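# Stretch robot sorts a hard drive, power supply and panel

## Task

Complete three jobs in any order. (a) Take the hard drive from the cart and set it flat on the work bench's anti-static mat, entirely within the mat's edges. (b) Move the spare power supply, the slim steel box with a round fan at one end and gold contacts at the other, from the parts shelving onto the work bench. (c) Move the blanking panel from the work bench so it sits completely inside the empty bay of the parts shelving. No other item from the bench or the shelving may end up on the floor. The hard drive is fragile: any fall, even a small one, or a hard knock breaks it and fails the task. Each item must stay in place on its own without the robot holding it. At the end the robot must have released everything, moved away, and be upright; falling over or ending tilted fails the task.

## Robot and tools

ROBOT. A Hello Robot Stretch 3 with one arm. The base has two drive wheels, so it can only roll forward or back and turn in place; it cannot slide sideways. A lift carries the arm up and down a mast, and the arm telescopes out to the robot's RIGHT side, so to move the gripper forward or back you drive the base. The base is 0.33 m long and 0.34 m wide and pivots about a point midway between the wheels, 0.05 m behind its front edge. With the arm pulled in and the wrist folded, a spin in place sweeps a 0.28 m radius; an unfolded, level wrist reaches past that circle. Cameras: head_camera (896x504) and nav_camera (672x504, fisheye) both move with head_pan_rad and head_tilt_rad; wrist_camera (644x364) rides on the gripper. Loose objects may occasionally get a short external shove.

FRAMES. Base frame: origin on the floor between the drive wheels, x forward, y left, z up. hand_pose is reported in it, at the point where closed fingertips meet; with wrist joints at zero its x axis points up, y back along the arm toward the mast, z toward the robot's rear. Odometry frame is the base frame at the scene's start; heading is positive to the left, in -3.142 to 3.142.

execute_actions takes "actions", a list run in order (empty list = just report). Each action may hold "robot", "steps" (1 to 450 control steps at 30 per second; default 1) and "until" (needs steps). "robot" is one command, a list of up to 8 commands run one after another (items may be {"pause_s": s}, s up to 15), or {"stop": true}, which brakes everything and clears the queue. A command can contain:
- "base": exactly one of {"translate_m": d}, a relative drive in metres from wherever the base is when that command begins, forward positive, |d| at most 1; or {"rotate_rad": a}, a relative turn in place in radians, counter-clockwise (left) positive, |a| at most 3.2.
- "joints": a single dictionary of absolute targets keyed by joint name (not per-arm lists); unnamed joints keep their old targets. lift_m 0 to 1.1 m (arm height); arm_m 0 to 0.52 m (extension); wrist_yaw_rad -1.345 to 4.42 (0 along the arm, positive toward the front, 3.0 folded over the base); wrist_pitch_rad -1.57 to 0.451 (0 level, negative tips fingers down); wrist_roll_rad -2.911 to 2.911 (0 fingers side by side, level); gripper_m -0.089 to 0.179 (larger is wider; real tip gap is about 0.007 less near closed, 0.025 less wide open, zero under 0.007); head_pan_rad -3.953 to 1.73 (0 forward, positive left, -1.57 looks along the arm); head_tilt_rad -1.53 to 0.419 (negative looks down).
- "contact_limits": {"arm_m": e}, effort percent 1 to 100 at which that arm motion halts; lower is gentler, too low halts instantly. It lasts until the next arm_m command.
Base and joint motions in one command start together and keep going across later actions; a new command overrides at once and discards any older queue. Any out-of-range number or invalid action rejects the whole call. Use "until": {"robot": {"status": "ended"}} with many steps to wait for everything to finish. You can also test fields such as lift_m, arm_m_goal, base_status, queue, queue_left, refusals, e.g. [">", 0.3] or ["!=", "moving"]; readings compare at three decimals, base travel at four. {"any": {"status": "ended"}} fires when the first motion or queue ends.

SPEED. Full base speed (0.30 m/s, 1.9 rad/s) needs lift_m under 0.30, arm_m under 0.03 and wrist_yaw_rad over 2.54; otherwise 0.10 m/s and 0.63 rad/s.

GRIPPER. Command a gripper_m smaller than the object's width to grasp (smaller squeezes harder; overly hard squeezes are eased off by a stall guard, so heavy or slick items may slide). To let go, open at least 0.02 beyond where the fingers made contact. Neither the reading nor "done" proves an object is held; check the cameras.

SELF-COLLISION. Fold or unfold the wrist (yaw to 3.0) only with lift_m in 0.32 to 0.95, wrist_pitch_rad -0.4, roll near 0; once folded the lift may drop to 0.25. With yaw below -0.4, keep pitch at -0.5 or lower.

zoom_image: "camera" (head_camera, nav_camera, wrist_camera) and "region" [x0, y0, x1, y1] in that camera's pixels, top-left origin, no larger than 504x504. Returns a sharper crop of the latest image.

finished_scene: "scene" integer 1 or 2; irreversible. Before calling it, wait until nothing is moving, because leftover motion is braked and may stop short.

RESULTS. Each result is one instant plus one image per camera. base_status shows progress, e.g. moving (translate_m +0.12 of +0.30). joint_goals, joint_status and measured_speeds list each joint. Status words: moving, done (within tolerance), off_target (halted away from goal, maybe still pushing), contact_stop (arm or lift met resistance and went slack), time_out, stopped, not_commanded, torque_fault (wrist servo off about 10 s, joint limp, goals refused). The line robot: gives refusals, queue (idle/running/done/dropped/stopped) and queue_left. Lines starting refused:, dropped: or replaced: explain rejected goals, abandoned queue items, or how a prior motion ended. robot.on_its_own appears when the robot changed a goal, a joint is slack or off, a motor at rest shows unusual effort (likely pushing or loaded), or base_tilt drifts 3 degrees or more from its start value. motor_effort is percent, positive toward higher values, peak in brackets, noisy. lidar_m: 12 distances for 30-degree sectors, first straight ahead, counter-clockwise, in a plane 0.17 m up (sees legs, not tabletops; misses glass and thin legs). wrist_depth_mm and head_depth_mm: 7x7 grids of median depth in mm, "-" if unknown.

AVOID. Never drop or bump the hard drive; lower items gently. Pushing against something rigid with the gripper above about 0.45 m can tip the robot, as can a repeat push after contact_stop, or driving while holding or pressing on something fixed. If it snags or leans, reverse the last move in small steps, free the gripper, and if still tilted bring lift_m to about 0.2. Don't knock items off the bench or shelves.

Each tool is called after "Emit:" by a JSON object that holds its "fn" and its "kwargs", one argument or row to a line.

## Session

Emit:
{"fn": "execute_actions", "kwargs": {
  "actions": []
}}

Scene clock: 0.00 s.
robot.base_odometry: x=+0.000 y=+0.000 heading=+0.000 (m, m, rad; robot's odometry frame)
robot.turned_by_wheels: +0.000 (rad since the last result)
robot.turned_by_imu: +0.000 (rad since the last result)
robot.base_tilt: forward=-2.1 right=+0.3 (deg)
robot.lidar_m: 1.64 1.65 1.56 2.29 2.12 1.00 0.89 0.89 2.24 1.66 2.45 1.86
robot.head_depth_mm: 1785 1810 1795 1793 1775 1780 1757 / 1761 1766 1754 1753 1730 1733 1725 / 1701 1712 1713 1710 1690 1683 1686 / 1672 1672 1657 1645 1644 1645 1634 / 1625 1613 1613 1601 1602 1600 1588 / 1596 1576 1585 1577 1563 1562 1545 / 1550 1546 1537 1535 1530 1522 1506
robot.base_status: not_commanded
robot.joint_positions: lift_m=+0.463 arm_m=+0.002 wrist_yaw_rad=+2.836 wrist_pitch_rad=-0.306 wrist_roll_rad=+0.001 gripper_m=+0.037 head_pan_rad=-0.005 head_tilt_rad=-0.016
robot.joint_goals: lift_m=+0.463 arm_m=+0.002 wrist_yaw_rad=+2.836 wrist_pitch_rad=-0.306 wrist_roll_rad=+0.001 gripper_m=+0.037 head_pan_rad=-0.005 head_tilt_rad=-0.016
robot.joint_status: lift_m=not_commanded arm_m=not_commanded wrist_yaw_rad=not_commanded wrist_pitch_rad=not_commanded wrist_roll_rad=not_commanded gripper_m=not_commanded head_pan_rad=not_commanded head_tilt_rad=not_commanded
robot.measured_speeds: translate_m=+0.000 rotate_rad=+0.000 lift_m=+0.000 arm_m=+0.000 wrist_yaw_rad=+0.000 wrist_pitch_rad=+0.000 wrist_roll_rad=+0.000 head_pan_rad=+0.000 head_tilt_rad=+0.000
robot: refusals=0 queue=idle queue_left=0
robot.motor_effort: left_wheel=+1 right_wheel=+0 lift_m=+27 arm_m=+1 wrist_yaw_rad=+1 wrist_pitch_rad=+8 wrist_roll_rad=+0 gripper_m=+0 head_pan_rad=+1 head_tilt_rad=+2 (%)
robot.hand_pose: x=+0.0502 y=+0.0789 z=+0.5017 quat_wxyz=(+0.214, +0.707, +0.000, +0.674) (m; robot's base frame)
robot.wrist_depth_mm: - - - - - - - / - - - - - - - / - - - - - - - / - - - - - - - / - 999 - - - - - / 822 808 846 812 847 853 873 / 663 - 681 675 706 710 721
pictures: head_camera (sideways: a quarter turn clockwise sets it upright), nav_camera (sideways: a quarter turn counterclockwise sets it upright), wrist_camera
Images, in order (width x height): head_camera 896x504, nav_camera 672x504, wrist_camera 644x364.

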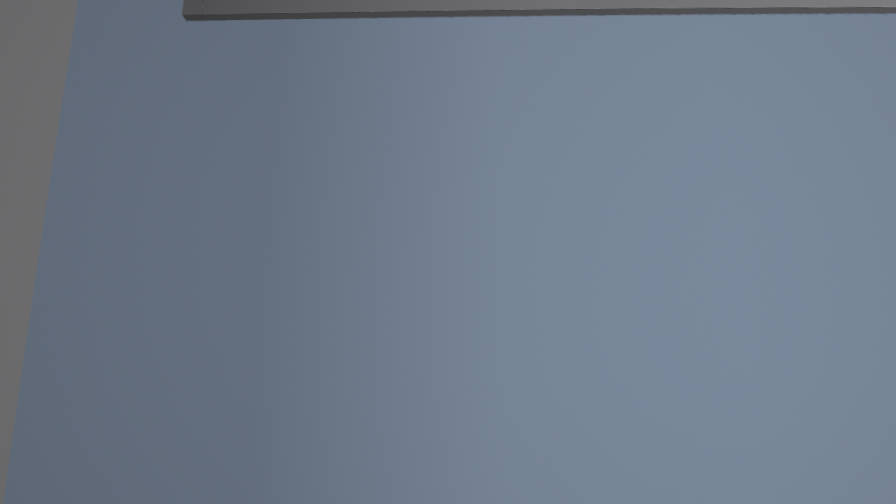

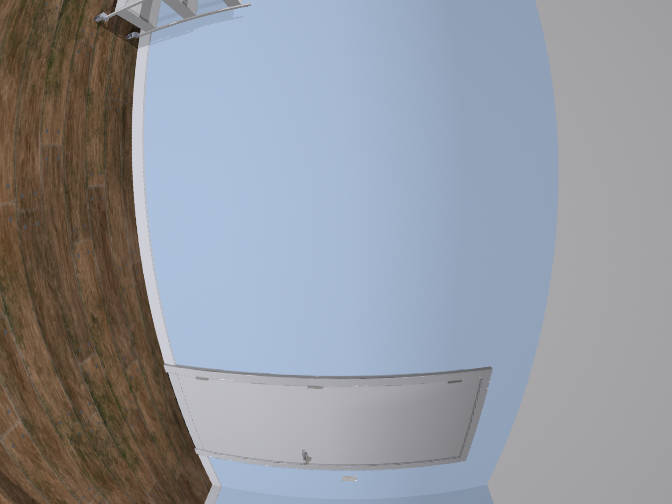

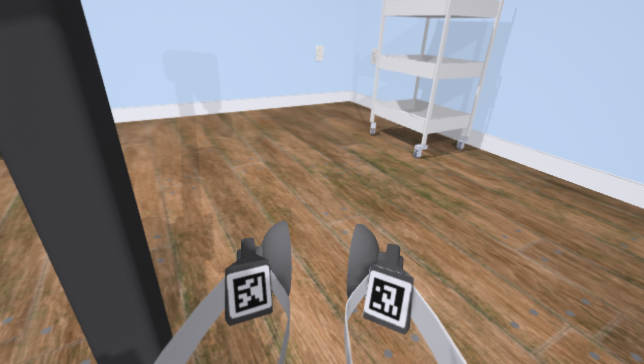

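Emit:
{"fn": "execute_actions", "kwargs": {
  "actions": [
    {"robot":{"joints":{"head_pan_rad":1.5,"head_tilt_rad":-0.5}},"steps":90,"until":{"robot":{"status":"ended"}}}
  ]
}}

Emit:
{"fn": "execute_actions", "kwargs": {
  "actions": [
    {"robot":{"joints":{"head_pan_rad":-1.57}},"steps":120,"until":{"robot":{"status":"ended"}}}
  ]
}}

Emit:
{"fn": "execute_actions", "kwargs": {
  "actions": [
    {"robot":{"joints":{"head_pan_rad":-3.2}},"steps":120,"until":{"robot":{"status":"ended"}}}
  ]
}}

Scene clock: 3.20 s.
robot.base_odometry: x=+0.000 y=+0.000 heading=+0.000 (m, m, rad; robot's odometry frame)
robot.turned_by_wheels: +0.000 (rad since the last result)
robot.turned_by_imu: +0.000 (rad since the last result)
robot.base_tilt: forward=-2.1 right=+0.3 (deg)
robot.lidar_m: 1.64 1.65 1.56 2.29 2.12 1.00 0.89 0.89 2.23 1.67 2.45 1.86
robot.head_depth_mm: 2274 2430 2583 2618 2009 1625 1319 / 2162 2387 2578 2792 2084 1613 1317 / 2127 2275 2515 2705 2108 1633 1321 / 2055 2213 2415 2624 2097 1625 1318 / 1978 2127 2341 2518 2112 1624 1318 / 1926 2078 2254 2449 2097 1620 1322 / 1882 2004 2170 2392 2090 1617 1314
robot.base_status: not_commanded
robot.joint_positions: lift_m=+0.463 arm_m=+0.002 wrist_yaw_rad=+2.836 wrist_pitch_rad=-0.306 wrist_roll_rad=+0.001 gripper_m=+0.037 head_pan_rad=+1.493 head_tilt_rad=-0.494
robot.joint_goals: lift_m=+0.463 arm_m=+0.002 wrist_yaw_rad=+2.836 wrist_pitch_rad=-0.306 wrist_roll_rad=+0.001 gripper_m=+0.037 head_pan_rad=+1.500 head_tilt_rad=-0.500
robot.joint_status: lift_m=not_commanded arm_m=not_commanded wrist_yaw_rad=not_commanded wrist_pitch_rad=not_commanded wrist_roll_rad=not_commanded gripper_m=not_commanded head_pan_rad=done head_tilt_rad=done
robot.measured_speeds: translate_m=+0.000 rotate_rad=+0.000 lift_m=+0.000 arm_m=+0.000 wrist_yaw_rad=+0.000 wrist_pitch_rad=+0.000 wrist_roll_rad=+0.000 head_pan_rad=+0.000 head_tilt_rad=+0.000
robot: refusals=0 queue=done queue_left=0
robot.motor_effort: left_wheel=+1(1) right_wheel=+0(0) lift_m=+27(27) arm_m=+0(1) wrist_yaw_rad=+1(1) wrist_pitch_rad=+8(8) wrist_roll_rad=+0(0) gripper_m=+0(0) head_pan_rad=+4(47) head_tilt_rad=-3(29) (%)
robot.hand_pose: x=+0.0502 y=+0.0789 z=+0.5017 quat_wxyz=(+0.214, +0.707, +0.000, +0.674) (m; robot's base frame)
robot.wrist_depth_mm: - - - - - - - / - - - - - - - / - - - - - - - / - - - - - - - / - - - - - - - / 798 829 863 840 858 852 888 / 663 - 669 700 673 706 741
pictures: head_camera (sideways: a quarter turn clockwise sets it upright), nav_camera (sideways: a quarter turn counterclockwise sets it upright), wrist_camera
Images, in order (width x height): head_camera 896x504, nav_camera 672x504, wrist_camera 644x364.

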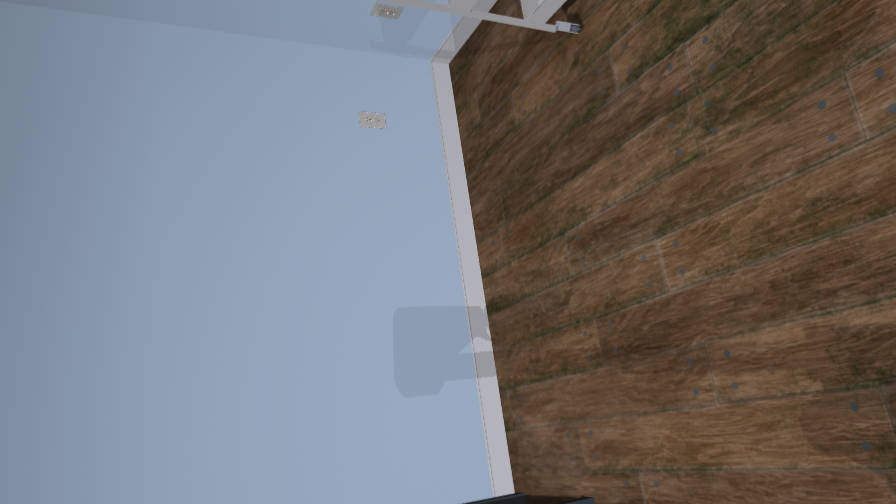

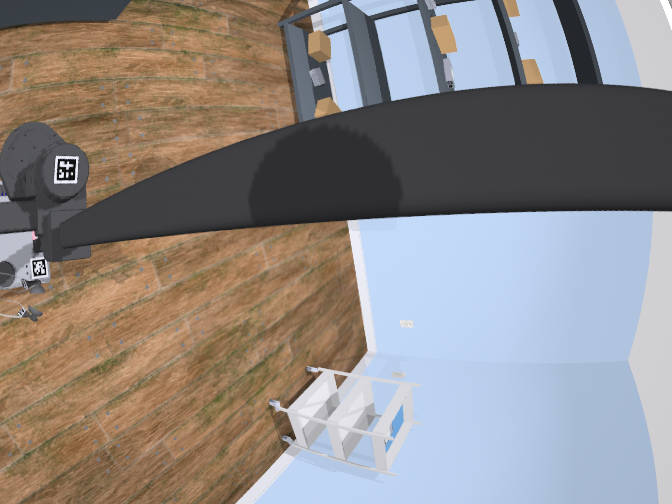

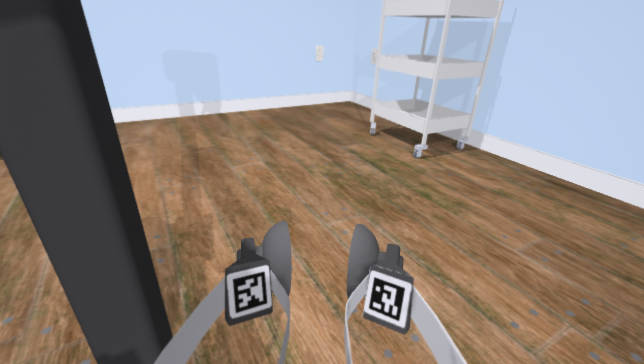

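Scene clock: 5.07 s.
robot.base_odometry: x=+0.000 y=+0.000 heading=+0.000 (m, m, rad; robot's odometry frame)
robot.turned_by_wheels: +0.000 (rad since the last result)
robot.turned_by_imu: +0.000 (rad since the last result)
robot.base_tilt: forward=-2.0 right=+0.3 (deg)
robot.lidar_m: 1.64 1.65 1.56 2.29 2.11 1.00 0.89 0.89 2.24 1.67 2.45 1.87
robot.head_depth_mm: 2284 2499 2299 2804 2087 1628 1326 / 2238 2427 2281 2787 2106 1616 1327 / 2174 2370 2072 2707 2096 1620 1323 / 2143 2318 2058 2658 2084 1628 1316 / 2104 2245 2043 2604 2003 1629 1325 / 2038 2199 2325 2544 2092 1620 1322 / 1991 2153 2329 2532 2103 1620 1320
robot.base_status: not_commanded
robot.joint_positions: lift_m=+0.463 arm_m=+0.002 wrist_yaw_rad=+2.836 wrist_pitch_rad=-0.306 wrist_roll_rad=+0.001 gripper_m=+0.037 head_pan_rad=-1.563 head_tilt_rad=-0.494
robot.joint_goals: lift_m=+0.463 arm_m=+0.002 wrist_yaw_rad=+2.836 wrist_pitch_rad=-0.306 wrist_roll_rad=+0.001 gripper_m=+0.037 head_pan_rad=-1.570 head_tilt_rad=-0.500
robot.joint_status: lift_m=not_commanded arm_m=not_commanded wrist_yaw_rad=not_commanded wrist_pitch_rad=not_commanded wrist_roll_rad=not_commanded gripper_m=not_commanded head_pan_rad=done head_tilt_rad=done
robot.measured_speeds: translate_m=+0.000 rotate_rad=+0.000 lift_m=+0.000 arm_m=+0.000 wrist_yaw_rad=+0.000 wrist_pitch_rad=+0.000 wrist_roll_rad=+0.000 head_pan_rad=+0.000 head_tilt_rad=+0.000
robot: refusals=0 queue=done queue_left=0
robot.motor_effort: left_wheel=+0(1) right_wheel=+0(0) lift_m=+27(27) arm_m=+1(0) wrist_yaw_rad=+1(1) wrist_pitch_rad=+8(8) wrist_roll_rad=+0(0) gripper_m=-1(1) head_pan_rad=-3(46) head_tilt_rad=-3(3) (%)
robot.hand_pose: x=+0.0502 y=+0.0789 z=+0.5017 quat_wxyz=(+0.214, +0.707, +0.000, +0.674) (m; robot's base frame)
robot.wrist_depth_mm: - - - - - - - / - - - - - - - / - - - - - - - / - - - - - - - / 976 972 - - - - - / 808 792 848 826 857 867 857 / 666 - 658 678 683 711 727
pictures: head_camera (sideways: a quarter turn clockwise sets it upright), nav_camera (sideways: a quarter turn counterclockwise sets it upright), wrist_camera
Images, in order (width x height): head_camera 896x504, nav_camera 672x504, wrist_camera 644x364.

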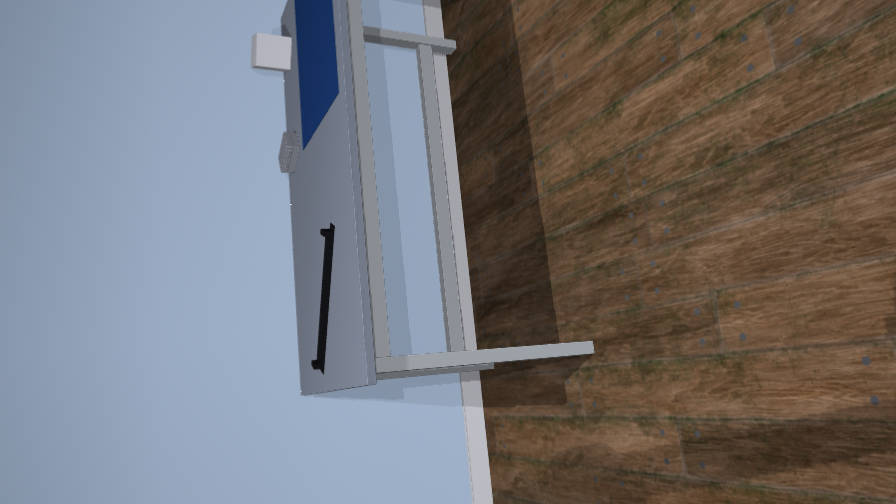

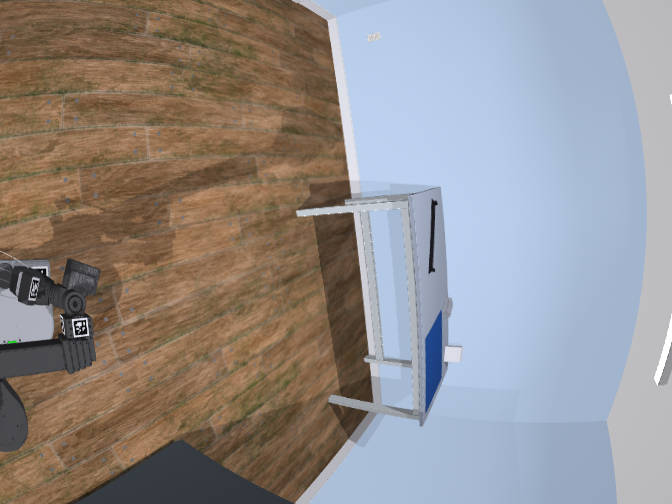

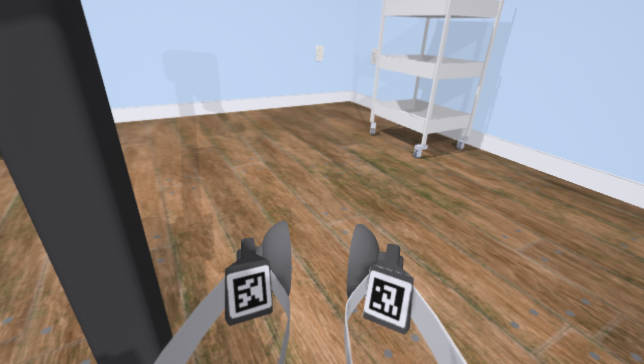

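Scene clock: 6.37 s.
robot.base_odometry: x=+0.000 y=+0.000 heading=+0.000 (m, m, rad; robot's odometry frame)
robot.turned_by_wheels: +0.000 (rad since the last result)
robot.turned_by_imu: +0.000 (rad since the last result)
robot.base_tilt: forward=-2.0 right=+0.3 (deg)
robot.lidar_m: 1.64 1.64 1.55 2.30 2.11 1.01 0.89 0.89 2.23 1.67 2.44 1.86
robot.head_depth_mm: 856 2182 2444 2660 2090 1620 1319 / 814 881 968 1072 1220 1479 1320 / 788 856 934 1027 1146 1293 1322 / 767 831 906 992 1100 1233 1315 / 747 807 874 957 1061 1181 1291 / 726 785 848 928 1021 1135 1252 / 706 761 824 897 982 1085 1226
robot.base_status: not_commanded
robot.joint_positions: lift_m=+0.463 arm_m=+0.002 wrist_yaw_rad=+2.836 wrist_pitch_rad=-0.306 wrist_roll_rad=+0.001 gripper_m=+0.037 head_pan_rad=-3.193 head_tilt_rad=-0.494
robot.joint_goals: lift_m=+0.463 arm_m=+0.002 wrist_yaw_rad=+2.836 wrist_pitch_rad=-0.306 wrist_roll_rad=+0.001 gripper_m=+0.037 head_pan_rad=-3.200 head_tilt_rad=-0.500
robot.joint_status: lift_m=not_commanded arm_m=not_commanded wrist_yaw_rad=not_commanded wrist_pitch_rad=not_commanded wrist_roll_rad=not_commanded gripper_m=not_commanded head_pan_rad=done head_tilt_rad=done
robot.measured_speeds: translate_m=+0.000 rotate_rad=+0.000 lift_m=+0.000 arm_m=+0.000 wrist_yaw_rad=+0.000 wrist_pitch_rad=+0.000 wrist_roll_rad=+0.000 head_pan_rad=+0.000 head_tilt_rad=+0.000
robot: refusals=0 queue=done queue_left=0
robot.motor_effort: left_wheel=+1(1) right_wheel=+0(0) lift_m=+27(27) arm_m=+0(0) wrist_yaw_rad=+0(0) wrist_pitch_rad=+8(8) wrist_roll_rad=+0(0) gripper_m=-1(1) head_pan_rad=-3(47) head_tilt_rad=-2(3) (%)
robot.hand_pose: x=+0.0502 y=+0.0789 z=+0.5017 quat_wxyz=(+0.214, +0.707, +0.000, +0.674) (m; robot's base frame)
robot.wrist_depth_mm: - - - - - - - / - - - - - - - / - - - - - - - / - - - - - - - / 990 - - - - - - / 814 812 846 827 847 872 843 / 678 - 658 701 671 705 722
pictures: head_camera (sideways: a quarter turn clockwise sets it upright), nav_camera (sideways: a quarter turn counterclockwise sets it upright), wrist_camera
Images, in order (width x height): head_camera 896x504, nav_camera 672x504, wrist_camera 644x364.

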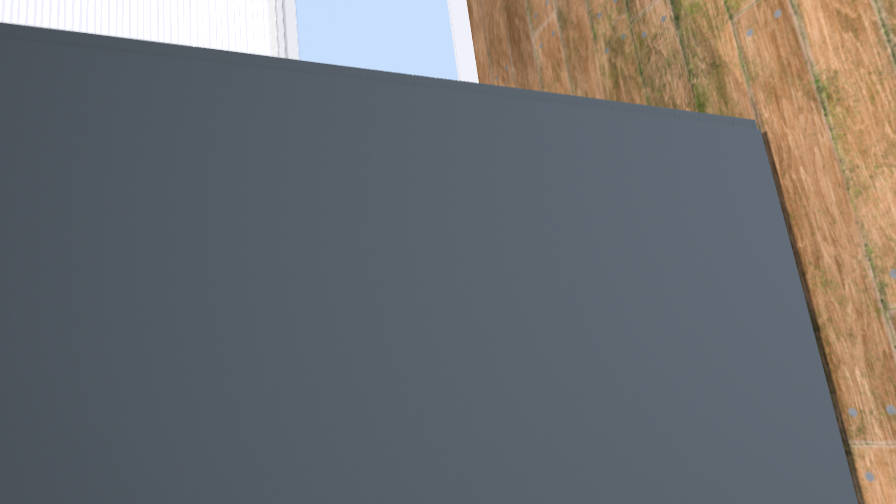

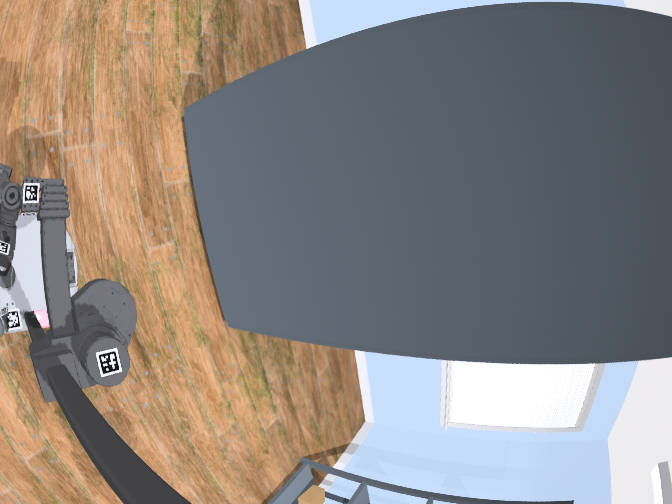

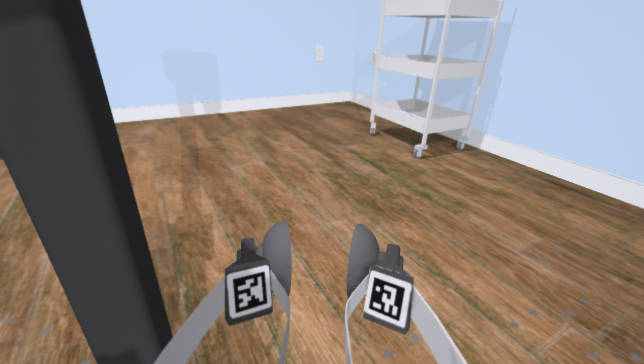

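Emit:
{"fn": "execute_actions", "kwargs": {
  "actions": [
    {"robot":[{"joints":{"head_pan_rad":0,"head_tilt_rad":-0.5,"lift_m":0.28,"wrist_yaw_rad":3.0,"wrist_pitch_rad":-0.4}},{"base":{"rotate_rad":0.9}},{"base":{"translate_m":0.5}}],"steps":400,"until":{"robot":{"status":"ended"}}}
  ]
}}

Scene clock: 14.03 s.
robot.base_odometry: x=+0.311 y=+0.392 heading=+0.900 (m, m, rad; robot's odometry frame)
robot.turned_by_wheels: +0.900 (rad since the last result)
robot.turned_by_imu: +0.894 (rad since the last result)
robot.base_tilt: forward=-2.0 right=+0.3 (deg)
robot.lidar_m: 1.06 1.39 1.61 1.62 1.29 1.27 1.39 2.02 2.75 1.57 1.26 1.25
robot.head_depth_mm: 1073 1150 1229 1329 1442 1509 1315 / 1153 1235 1329 1442 1570 1614 1320 / 1232 1325 1442 1518 1684 1627 1317 / 1321 1435 1566 1481 1585 1557 1316 / 1436 1568 1730 1528 1583 1573 1317 / 1566 1713 1900 1641 1738 1625 1323 / 1711 1889 2142 2339 2101 1617 1319
robot.base_status: done (translate_m +0.5000 of +0.5000)
robot.joint_positions: lift_m=+0.280 arm_m=+0.002 wrist_yaw_rad=+2.999 wrist_pitch_rad=-0.415 wrist_roll_rad=+0.001 gripper_m=+0.037 head_pan_rad=-0.007 head_tilt_rad=-0.495
robot.joint_goals: lift_m=+0.280 arm_m=+0.002 wrist_yaw_rad=+3.000 wrist_pitch_rad=-0.400 wrist_roll_rad=+0.001 gripper_m=+0.037 head_pan_rad=+0.000 head_tilt_rad=-0.500
robot.joint_status: lift_m=done arm_m=not_commanded wrist_yaw_rad=done wrist_pitch_rad=done wrist_roll_rad=not_commanded gripper_m=not_commanded head_pan_rad=done head_tilt_rad=done
robot.measured_speeds: translate_m=+0.000 rotate_rad=+0.000 lift_m=+0.000 arm_m=+0.000 wrist_yaw_rad=+0.000 wrist_pitch_rad=+0.000 wrist_roll_rad=+0.000 head_pan_rad=+0.000 head_tilt_rad=+0.000
robot: refusals=0 queue=done queue_left=0
robot.motor_effort: left_wheel=-2(5) right_wheel=+3(9) lift_m=+24(28) arm_m=+0(0) wrist_yaw_rad=+2(3) wrist_pitch_rad=+7(8) wrist_roll_rad=+0(0) gripper_m=-1(0) head_pan_rad=+4(46) head_tilt_rad=-2(1) (%)
robot.hand_pose: x=+0.0108 y=+0.0754 z=+0.2935 quat_wxyz=(+0.195, +0.701, +0.096, +0.680) (m; robot's base frame)
robot.wrist_depth_mm: - - - - - - - / - - - - - - - / 970 972 - - - - - / 735 753 773 765 760 811 811 / 597 593 615 596 621 638 653 / 498 512 - 531 511 526 521 / 444 - - - 431 448 446
pictures: head_camera (sideways: a quarter turn clockwise sets it upright), nav_camera (sideways: a quarter turn counterclockwise sets it upright), wrist_camera
Images, in order (width x height): head_camera 896x504, nav_camera 672x504, wrist_camera 644x364.

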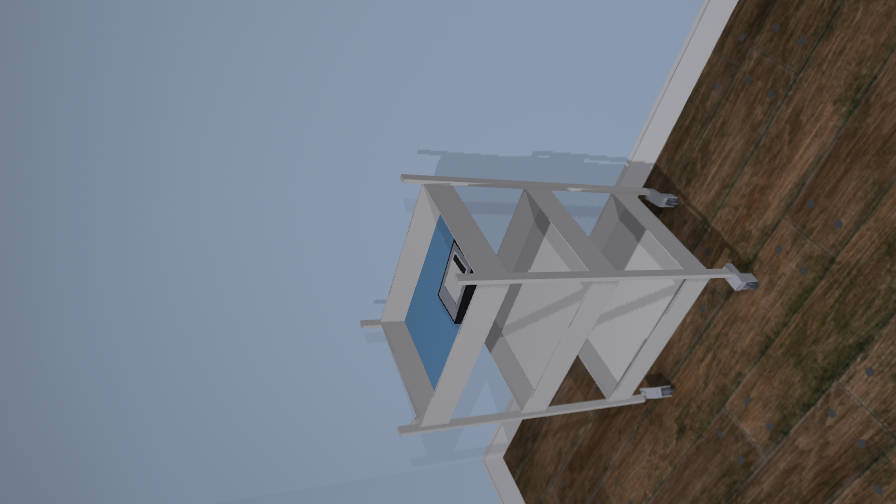

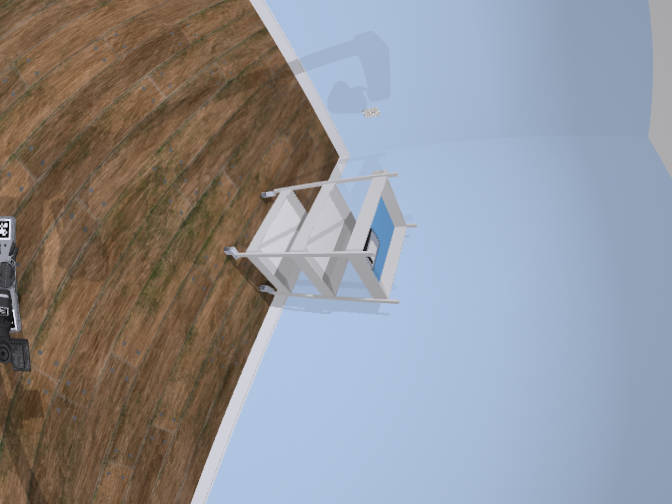

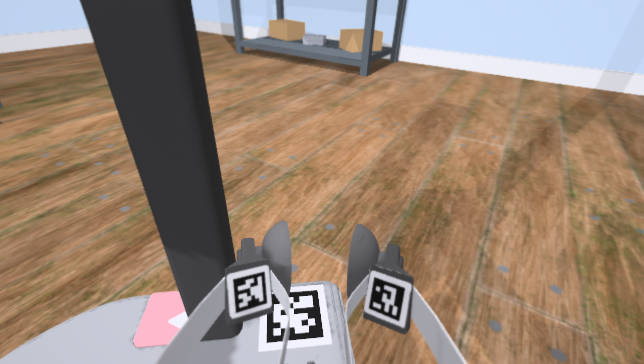

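Emit:
{"fn": "execute_actions", "kwargs": {
  "actions": [
    {"robot":[{"base":{"rotate_rad":-0.55}},{"base":{"translate_m":0.87}},{"base":{"rotate_rad":2.97}},{"joints":{"lift_m":0.9,"head_pan_rad":-1.57,"head_tilt_rad":-0.8}},{"joints":{"wrist_yaw_rad":0,"wrist_pitch_rad":-0.4}},{"joints":{"lift_m":1.05,"wrist_pitch_rad":-1.5,"gripper_m":0.17}}],"steps":450,"until":{"robot":{"status":"ended"}}},
    {"steps":300,"until":{"robot":{"status":"ended"}}}
  ]
}}

Scene clock: 34.77 s.
robot.base_odometry: x=+1.128 y=+0.690 heading=-2.963 (m, m, rad; robot's odometry frame)
robot.turned_by_wheels: +2.420 (rad since the last result)
robot.turned_by_imu: +2.405 (rad since the last result)
robot.base_tilt: forward=-2.0 right=+0.2 (deg)
robot.lidar_m: 2.13 2.18 2.45 2.00 0.61 0.42 0.40 0.41 0.53 0.58 1.92 2.03
robot.head_depth_mm: 973 - - - - 1084 1083 / 1332 - - - - - - / 1605 - - - - - - / 1620 1845 1117 929 1086 - 1123 / 1614 1836 2028 1724 1476 1313 1133 / 1600 1820 2108 1895 1548 1312 1100 / 1590 1810 2086 1876 1549 1319 1139
robot.base_status: done (rotate_rad +2.9698 of +2.9700)
robot.joint_positions: lift_m=+1.050 arm_m=+0.002 wrist_yaw_rad=+0.002 wrist_pitch_rad=-1.494 wrist_roll_rad=+0.001 gripper_m=+0.170 head_pan_rad=-1.563 head_tilt_rad=-0.790
robot.joint_goals: lift_m=+1.050 arm_m=+0.002 wrist_yaw_rad=+0.000 wrist_pitch_rad=-1.500 wrist_roll_rad=+0.001 gripper_m=+0.170 head_pan_rad=-1.570 head_tilt_rad=-0.800
robot.joint_status: lift_m=done arm_m=not_commanded wrist_yaw_rad=done wrist_pitch_rad=done wrist_roll_rad=not_commanded gripper_m=done head_pan_rad=done head_tilt_rad=done
robot.measured_speeds: translate_m=+0.000 rotate_rad=+0.000 lift_m=+0.000 arm_m=+0.000 wrist_yaw_rad=+0.000 wrist_pitch_rad=+0.000 wrist_roll_rad=+0.000 head_pan_rad=+0.000 head_tilt_rad=+0.000
robot: refusals=0 queue=done queue_left=0
robot.motor_effort: left_wheel=-2(9) right_wheel=+3(9) lift_m=+30(31) arm_m=+0(0) wrist_yaw_rad=-2(2) wrist_pitch_rad=-2(8) wrist_roll_rad=+0(0) gripper_m=+0(83) head_pan_rad=-3(45) head_tilt_rad=-3(23) (%)
robot.hand_pose: x=-0.0216 y=-0.1427 z=+0.9312 quat_wxyz=(+0.519, +0.481, -0.518, -0.481) (m; robot's base frame)
robot.wrist_depth_mm: - - - - 969 623 419 / - - - - - 629 426 / - - - - - 644 422 / - - - - - 655 424 / - - - - - 652 426 / - - - - - 782 431 / - - - - - 799 404
pictures: head_camera (sideways: a quarter turn clockwise sets it upright), nav_camera (sideways: a quarter turn counterclockwise sets it upright), wrist_camera
Images, in order (width x height): head_camera 896x504, nav_camera 672x504, wrist_camera 644x364.

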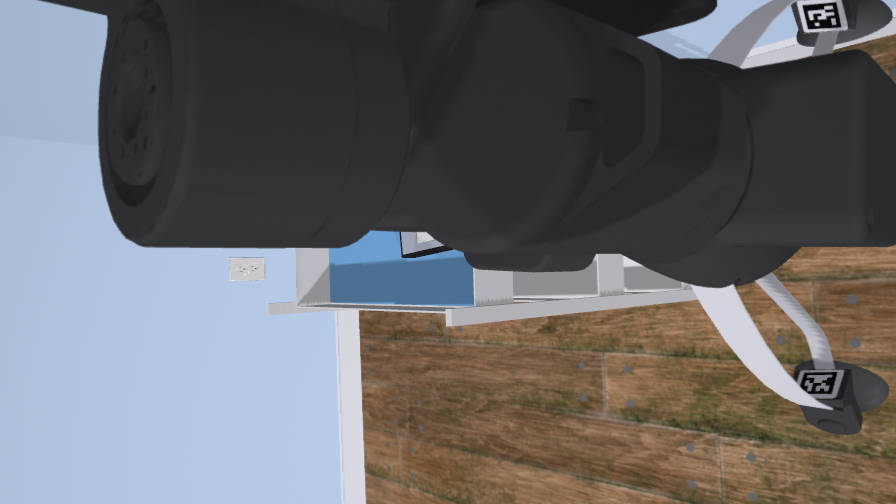

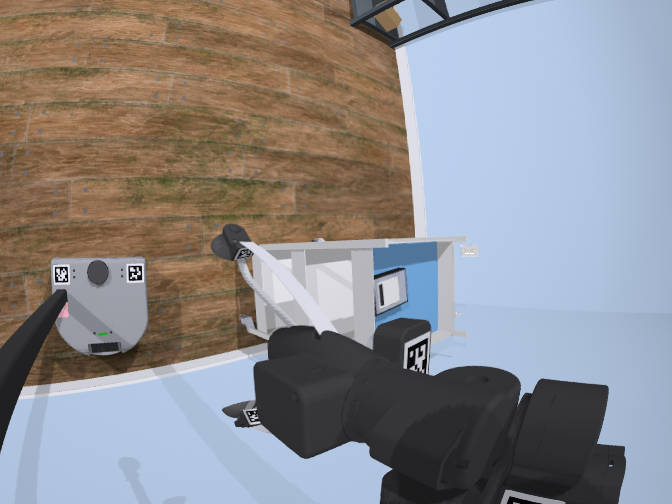

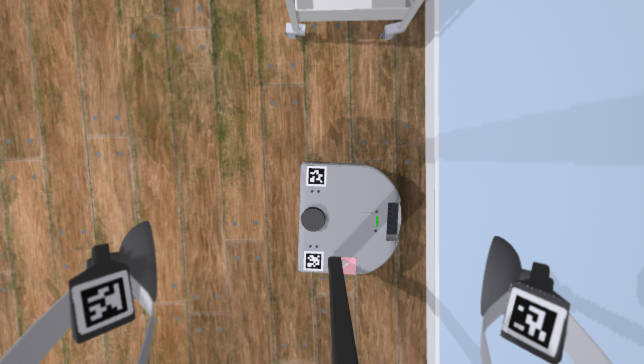

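Emit:
{"fn": "execute_actions", "kwargs": {
  "actions": [
    {"robot":[{"joints":{"lift_m":1.1}},{"joints":{"arm_m":0.33}}],"steps":300,"until":{"robot":{"status":"ended"}}}
  ]
}}

Scene clock: 39.57 s.
robot.base_odometry: x=+1.128 y=+0.690 heading=-2.963 (m, m, rad; robot's odometry frame)
robot.turned_by_wheels: +0.000 (rad since the last result)
robot.turned_by_imu: -0.001 (rad since the last result)
robot.base_tilt: forward=-2.1 right=+0.4 (deg)
robot.lidar_m: 2.13 2.17 2.45 1.99 0.61 0.42 0.40 0.41 0.53 0.58 1.92 2.02
robot.head_depth_mm: 964 994 1018 974 1055 1088 1082 / 1341 1381 1234 906 1084 1260 1141 / - 1825 1115 882 1096 1255 1144 / 1610 1883 1112 898 1097 1262 1141 / 1611 1832 1999 1717 1474 1289 1144 / 1601 1833 2102 1875 1552 1322 1148 / 1593 1811 2086 1890 1549 1321 1151
robot.base_status: done (rotate_rad +2.9698 of +2.9700)
robot.joint_positions: lift_m=+1.100 arm_m=+0.330 wrist_yaw_rad=+0.000 wrist_pitch_rad=-1.495 wrist_roll_rad=+0.001 gripper_m=+0.170 head_pan_rad=-1.563 head_tilt_rad=-0.790
robot.joint_goals: lift_m=+1.100 arm_m=+0.330 wrist_yaw_rad=+0.000 wrist_pitch_rad=-1.500 wrist_roll_rad=+0.001 gripper_m=+0.170 head_pan_rad=-1.570 head_tilt_rad=-0.800
robot.joint_status: lift_m=done arm_m=done wrist_yaw_rad=done wrist_pitch_rad=done wrist_roll_rad=not_commanded gripper_m=done head_pan_rad=done head_tilt_rad=done
robot.measured_speeds: translate_m=+0.000 rotate_rad=+0.000 lift_m=+0.000 arm_m=+0.000 wrist_yaw_rad=+0.000 wrist_pitch_rad=+0.000 wrist_roll_rad=+0.000 head_pan_rad=+0.000 head_tilt_rad=+0.000
robot: refusals=0 queue=done queue_left=0
robot.motor_effort: left_wheel=-1(1) right_wheel=+3(3) lift_m=+30(32) arm_m=+3(1) wrist_yaw_rad=+1(1) wrist_pitch_rad=-2(3) wrist_roll_rad=+0(0) gripper_m=+0(1) head_pan_rad=-3(3) head_tilt_rad=-4(4) (%)
robot.hand_pose: x=-0.0216 y=-0.4699 z=+0.9812 quat_wxyz=(+0.518, +0.481, -0.518, -0.481) (m; robot's base frame)
robot.wrist_depth_mm: - - - 434 460 468 397 / - - - 464 467 465 399 / - - - - 893 607 396 / - - - - - 610 404 / - - - - - 599 404 / - - - - - 713 406 / - - - - - 728 384
pictures: head_camera (sideways: a quarter turn clockwise sets it upright), nav_camera (sideways: a quarter turn counterclockwise sets it upright), wrist_camera
Images, in order (width x height): head_camera 896x504, nav_camera 672x504, wrist_camera 644x364.

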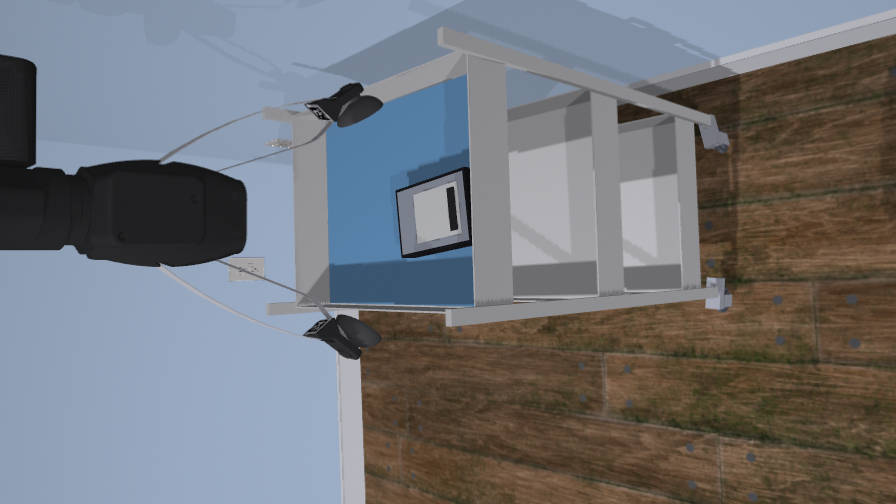

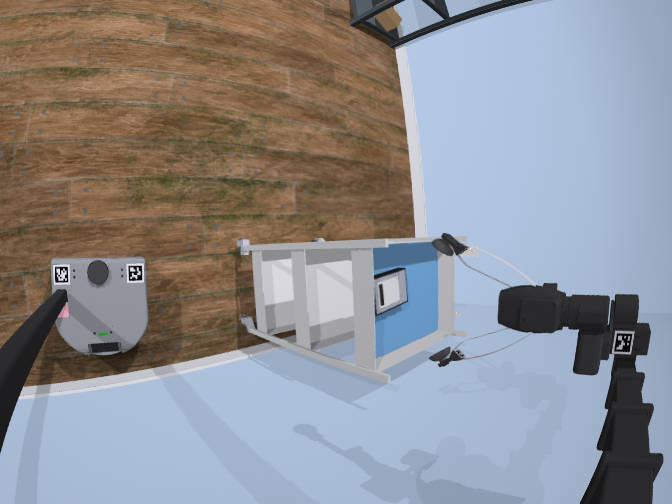

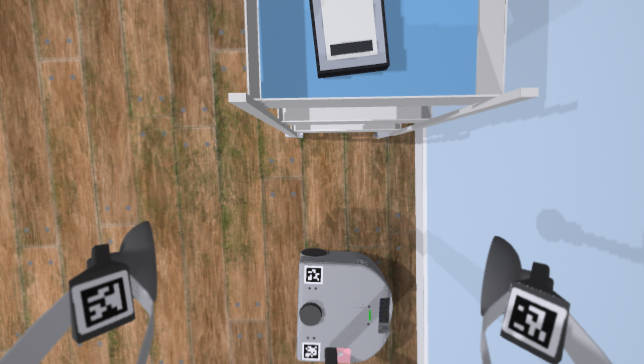

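Emit:
{"fn": "execute_actions", "kwargs": {
  "actions": [
    {"robot":[{"joints":{"arm_m":0.0}},{"base":{"rotate_rad":-0.5}},{"base":{"translate_m":0.3}},{"base":{"rotate_rad":0.5}},{"base":{"translate_m":-0.3}},{"joints":{"arm_m":0.4,"wrist_yaw_rad":0.12}}],"steps":450,"until":{"robot":{"status":"ended"}}},
    {"steps":200,"until":{"robot":{"status":"ended"}}}
  ]
}}

Scene clock: 59.53 s.
robot.base_odometry: x=+1.139 y=+0.838 heading=-2.963 (m, m, rad; robot's odometry frame)
robot.turned_by_wheels: +0.000 (rad since the last result)
robot.turned_by_imu: -0.003 (rad since the last result)
robot.base_tilt: forward=-2.1 right=+0.4 (deg)
robot.lidar_m: 2.18 2.23 2.59 1.70 0.54 0.37 0.35 0.36 0.47 0.44 0.45 1.97
robot.head_depth_mm: 858 882 899 923 842 959 980 / 1186 1224 1161 899 779 970 1140 / 1508 1740 1852 912 773 973 1148 / 1475 1755 1885 908 753 974 1121 / 1486 1697 1862 915 766 970 1122 / 1482 1682 1945 1879 1546 1312 1141 / 1475 1676 1915 1873 1549 1312 1144
robot.base_status: done (translate_m -0.3000 of -0.3000)
robot.joint_positions: lift_m=+1.100 arm_m=+0.400 wrist_yaw_rad=+0.119 wrist_pitch_rad=-1.496 wrist_roll_rad=+0.001 gripper_m=+0.170 head_pan_rad=-1.563 head_tilt_rad=-0.790
robot.joint_goals: lift_m=+1.100 arm_m=+0.400 wrist_yaw_rad=+0.120 wrist_pitch_rad=-1.500 wrist_roll_rad=+0.001 gripper_m=+0.170 head_pan_rad=-1.570 head_tilt_rad=-0.800
robot.joint_status: lift_m=done arm_m=done wrist_yaw_rad=done wrist_pitch_rad=done wrist_roll_rad=not_commanded gripper_m=done head_pan_rad=done head_tilt_rad=done
robot.measured_speeds: translate_m=+0.000 rotate_rad=+0.000 lift_m=+0.000 arm_m=+0.000 wrist_yaw_rad=+0.000 wrist_pitch_rad=+0.000 wrist_roll_rad=+0.000 head_pan_rad=+0.000 head_tilt_rad=+0.000
robot: refusals=0 queue=done queue_left=0
robot.motor_effort: left_wheel=-2(4) right_wheel=+4(8) lift_m=+30(30) arm_m=+3(0) wrist_yaw_rad=+2(4) wrist_pitch_rad=-2(2) wrist_roll_rad=+0(0) gripper_m=+0(0) head_pan_rad=-3(3) head_tilt_rad=-4(4) (%)
robot.hand_pose: x=-0.0222 y=-0.5398 z=+0.9812 quat_wxyz=(+0.546, +0.511, -0.489, -0.450) (m; robot's base frame)
robot.wrist_depth_mm: - - 471 465 467 481 362 / - - 472 469 473 482 357 / - - 474 455 469 496 349 / - - 489 458 487 490 342 / - - 493 477 484 499 341 / - - - - 946 570 336 / - - - - 923 557 308
pictures: head_camera (sideways: a quarter turn clockwise sets it upright), nav_camera (sideways: a quarter turn counterclockwise sets it upright), wrist_camera
Images, in order (width x height): head_camera 896x504, nav_camera 672x504, wrist_camera 644x364.

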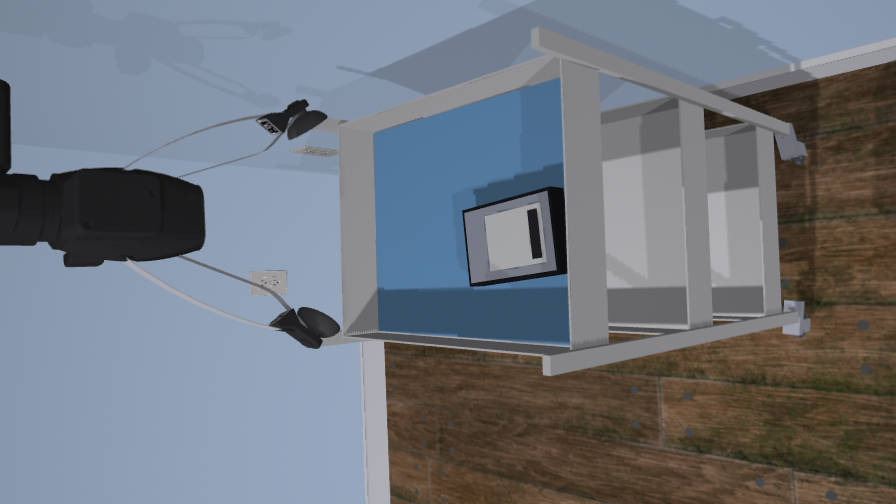

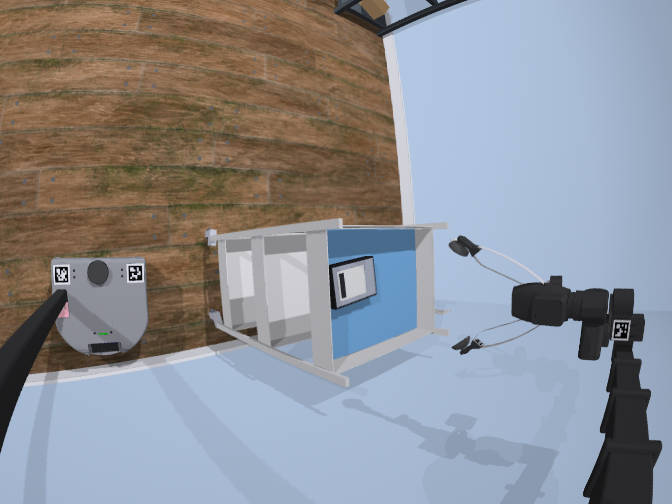

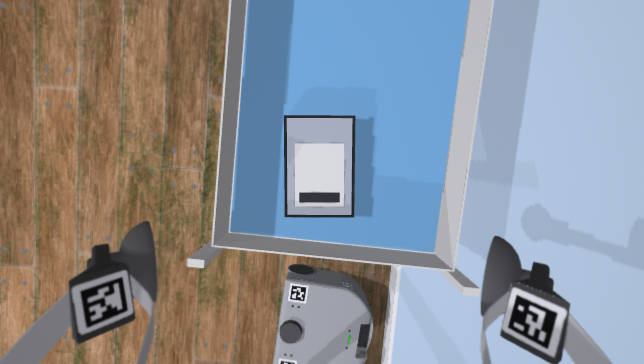

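Emit:
{"fn": "execute_actions", "kwargs": {
  "actions": [
    {"robot":[{"joints":{"arm_m":0.47,"gripper_m":0.15}},{"joints":{"lift_m":0.93}}],"steps":300,"until":{"robot":{"status":"ended"}}}
  ]
}}

Scene clock: 63.57 s.
robot.base_odometry: x=+1.139 y=+0.838 heading=-2.963 (m, m, rad; robot's odometry frame)
robot.turned_by_wheels: +0.000 (rad since the last result)
robot.turned_by_imu: -0.001 (rad since the last result)
robot.base_tilt: forward=-2.0 right=+0.4 (deg)
robot.lidar_m: 2.18 2.23 2.59 1.70 0.54 0.38 0.35 0.36 0.47 0.44 0.45 1.97
robot.head_depth_mm: 858 831 - 988 847 964 980 / 1171 - 1182 899 779 970 1139 / 1487 - 1648 909 775 974 1146 / 1502 1701 1433 909 754 972 1120 / 1488 1697 1879 909 766 972 1124 / 1477 1679 1947 1886 1552 1309 1147 / 1471 1668 1928 1890 1541 1318 1144
robot.base_status: done (translate_m -0.3000 of -0.3000)
robot.joint_positions: lift_m=+0.930 arm_m=+0.470 wrist_yaw_rad=+0.119 wrist_pitch_rad=-1.496 wrist_roll_rad=+0.001 gripper_m=+0.150 head_pan_rad=-1.563 head_tilt_rad=-0.790
robot.joint_goals: lift_m=+0.930 arm_m=+0.470 wrist_yaw_rad=+0.120 wrist_pitch_rad=-1.500 wrist_roll_rad=+0.001 gripper_m=+0.150 head_pan_rad=-1.570 head_tilt_rad=-0.800
robot.joint_status: lift_m=done arm_m=done wrist_yaw_rad=done wrist_pitch_rad=done wrist_roll_rad=not_commanded gripper_m=done head_pan_rad=done head_tilt_rad=done
robot.measured_speeds: translate_m=+0.000 rotate_rad=+0.000 lift_m=+0.000 arm_m=+0.000 wrist_yaw_rad=+0.000 wrist_pitch_rad=+0.000 wrist_roll_rad=+0.000 head_pan_rad=+0.000 head_tilt_rad=+0.000
robot: refusals=0 queue=done queue_left=0
robot.motor_effort: left_wheel=-2(1) right_wheel=+3(3) lift_m=+24(31) arm_m=+3(3) wrist_yaw_rad=+2(2) wrist_pitch_rad=-2(2) wrist_roll_rad=+0(0) gripper_m=-1(75) head_pan_rad=-3(3) head_tilt_rad=-4(4) (%)
robot.hand_pose: x=-0.0222 y=-0.6098 z=+0.8115 quat_wxyz=(+0.546, +0.511, -0.489, -0.450) (m; robot's base frame)
robot.wrist_depth_mm: 974 969 299 295 297 296 309 / 976 980 300 303 301 298 308 / 989 - 305 305 305 307 320 / - 308 309 283 308 305 322 / - - 314 287 312 298 318 / - - 320 289 316 - 329 / - 318 323 324 321 320 312
pictures: head_camera (sideways: a quarter turn clockwise sets it upright), nav_camera (sideways: a quarter turn counterclockwise sets it upright), wrist_camera
Images, in order (width x height): head_camera 896x504, nav_camera 672x504, wrist_camera 644x364.

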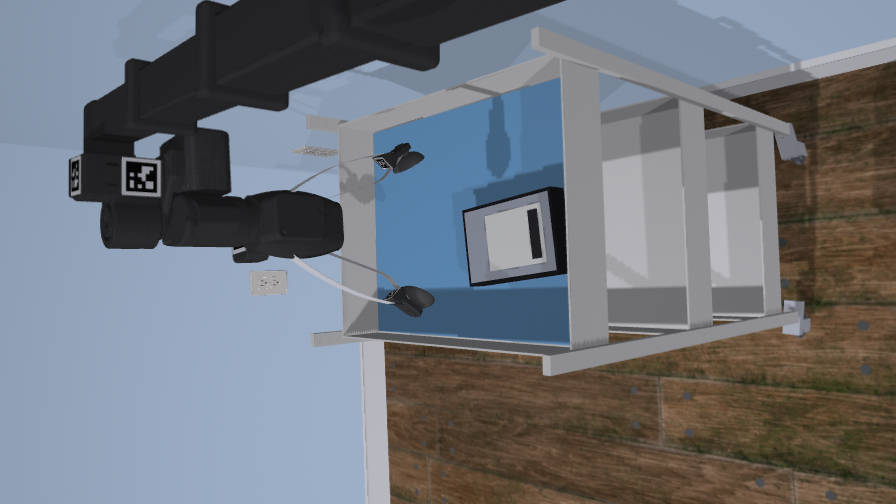

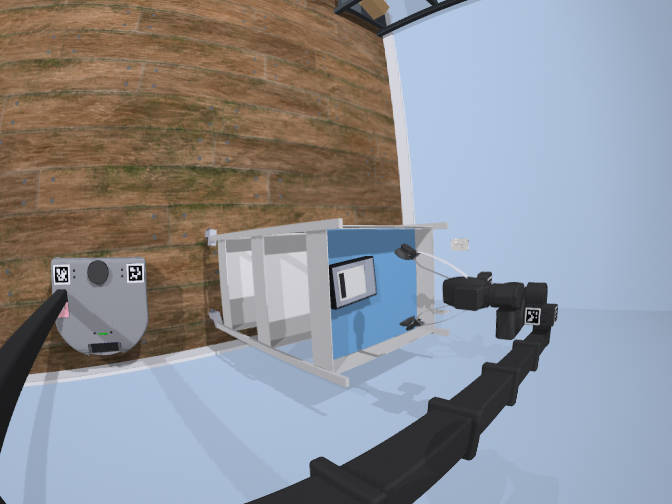

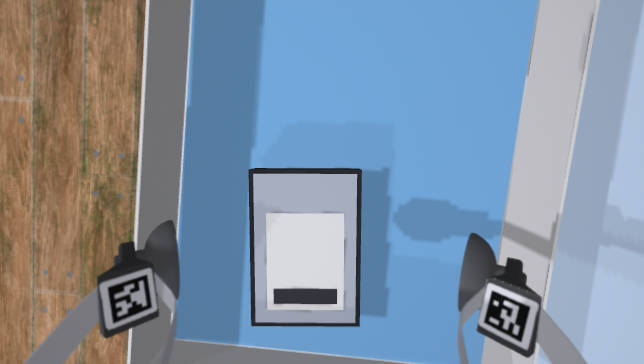

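Emit:
{"fn": "execute_actions", "kwargs": {
  "actions": [
    {"robot":[{"joints":{"arm_m":0.455},"base":{"translate_m":0.015}},{"joints":{"lift_m":0.86}}],"steps":300,"until":{"robot":{"status":"ended"}}}
  ]
}}

Scene clock: 66.03 s.
robot.base_odometry: x=+1.124 y=+0.835 heading=-2.963 (m, m, rad; robot's odometry frame)
robot.turned_by_wheels: +0.000 (rad since the last result)
robot.turned_by_imu: +0.000 (rad since the last result)
robot.base_tilt: forward=-2.0 right=+0.3 (deg)
robot.lidar_m: 2.16 2.21 2.59 1.84 0.56 0.39 0.37 0.38 0.47 0.44 1.77 1.95
robot.head_depth_mm: 895 920 891 - - 1072 1060 / 1235 1196 - 885 787 972 1143 / 1507 1643 1735 909 766 975 1144 / 1497 1674 1887 897 768 974 1116 / 1489 1695 1876 986 768 1106 1120 / 1478 1683 1940 1884 1551 1314 1142 / 1460 1664 1932 1877 1548 1322 1142
robot.base_status: done (translate_m +0.0150 of +0.0150)
robot.joint_positions: lift_m=+0.860 arm_m=+0.455 wrist_yaw_rad=+0.119 wrist_pitch_rad=-1.496 wrist_roll_rad=+0.001 gripper_m=+0.150 head_pan_rad=-1.563 head_tilt_rad=-0.790
robot.joint_goals: lift_m=+0.860 arm_m=+0.455 wrist_yaw_rad=+0.120 wrist_pitch_rad=-1.500 wrist_roll_rad=+0.001 gripper_m=+0.150 head_pan_rad=-1.570 head_tilt_rad=-0.800
robot.joint_status: lift_m=done arm_m=done wrist_yaw_rad=done wrist_pitch_rad=done wrist_roll_rad=not_commanded gripper_m=done head_pan_rad=done head_tilt_rad=done
robot.measured_speeds: translate_m=+0.000 rotate_rad=+0.000 lift_m=+0.000 arm_m=+0.000 wrist_yaw_rad=+0.000 wrist_pitch_rad=+0.000 wrist_roll_rad=+0.000 head_pan_rad=+0.000 head_tilt_rad=+0.000
robot: refusals=0 queue=done queue_left=0
robot.motor_effort: left_wheel=-1(2) right_wheel=+3(8) lift_m=+24(24) arm_m=-2(3) wrist_yaw_rad=+2(2) wrist_pitch_rad=-2(2) wrist_roll_rad=+0(0) gripper_m=-1(1) head_pan_rad=-3(3) head_tilt_rad=-4(5) (%)
robot.hand_pose: x=-0.0222 y=-0.5955 z=+0.7415 quat_wxyz=(+0.546, +0.511, -0.489, -0.450) (m; robot's base frame)
robot.wrist_depth_mm: 898 197 230 228 226 228 226 / 902 202 232 231 230 231 229 / 921 208 233 237 234 234 232 / 926 213 239 212 237 238 229 / 930 203 240 214 240 242 227 / 946 - 244 217 244 - 222 / 975 236 250 221 249 248 211
pictures: head_camera (sideways: a quarter turn clockwise sets it upright), nav_camera (sideways: a quarter turn counterclockwise sets it upright), wrist_camera
Images, in order (width x height): head_camera 896x504, nav_camera 672x504, wrist_camera 644x364.

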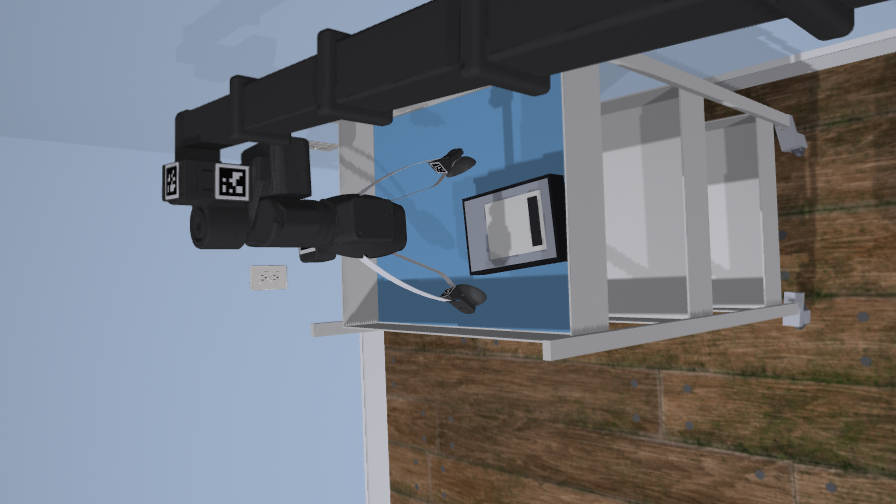

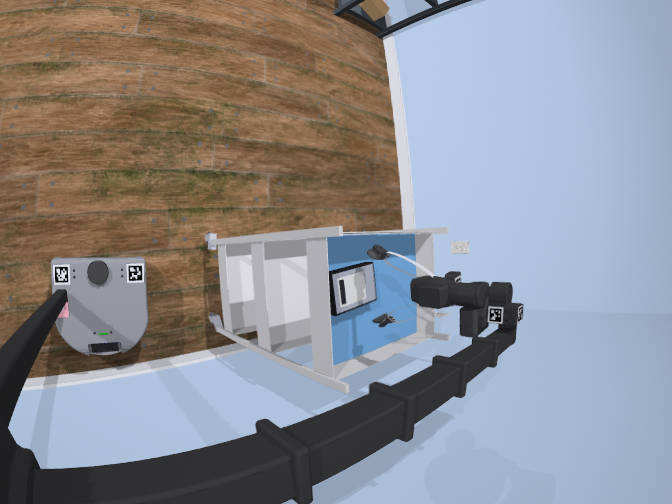

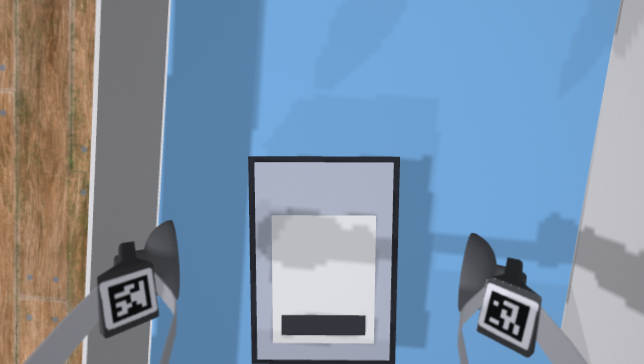

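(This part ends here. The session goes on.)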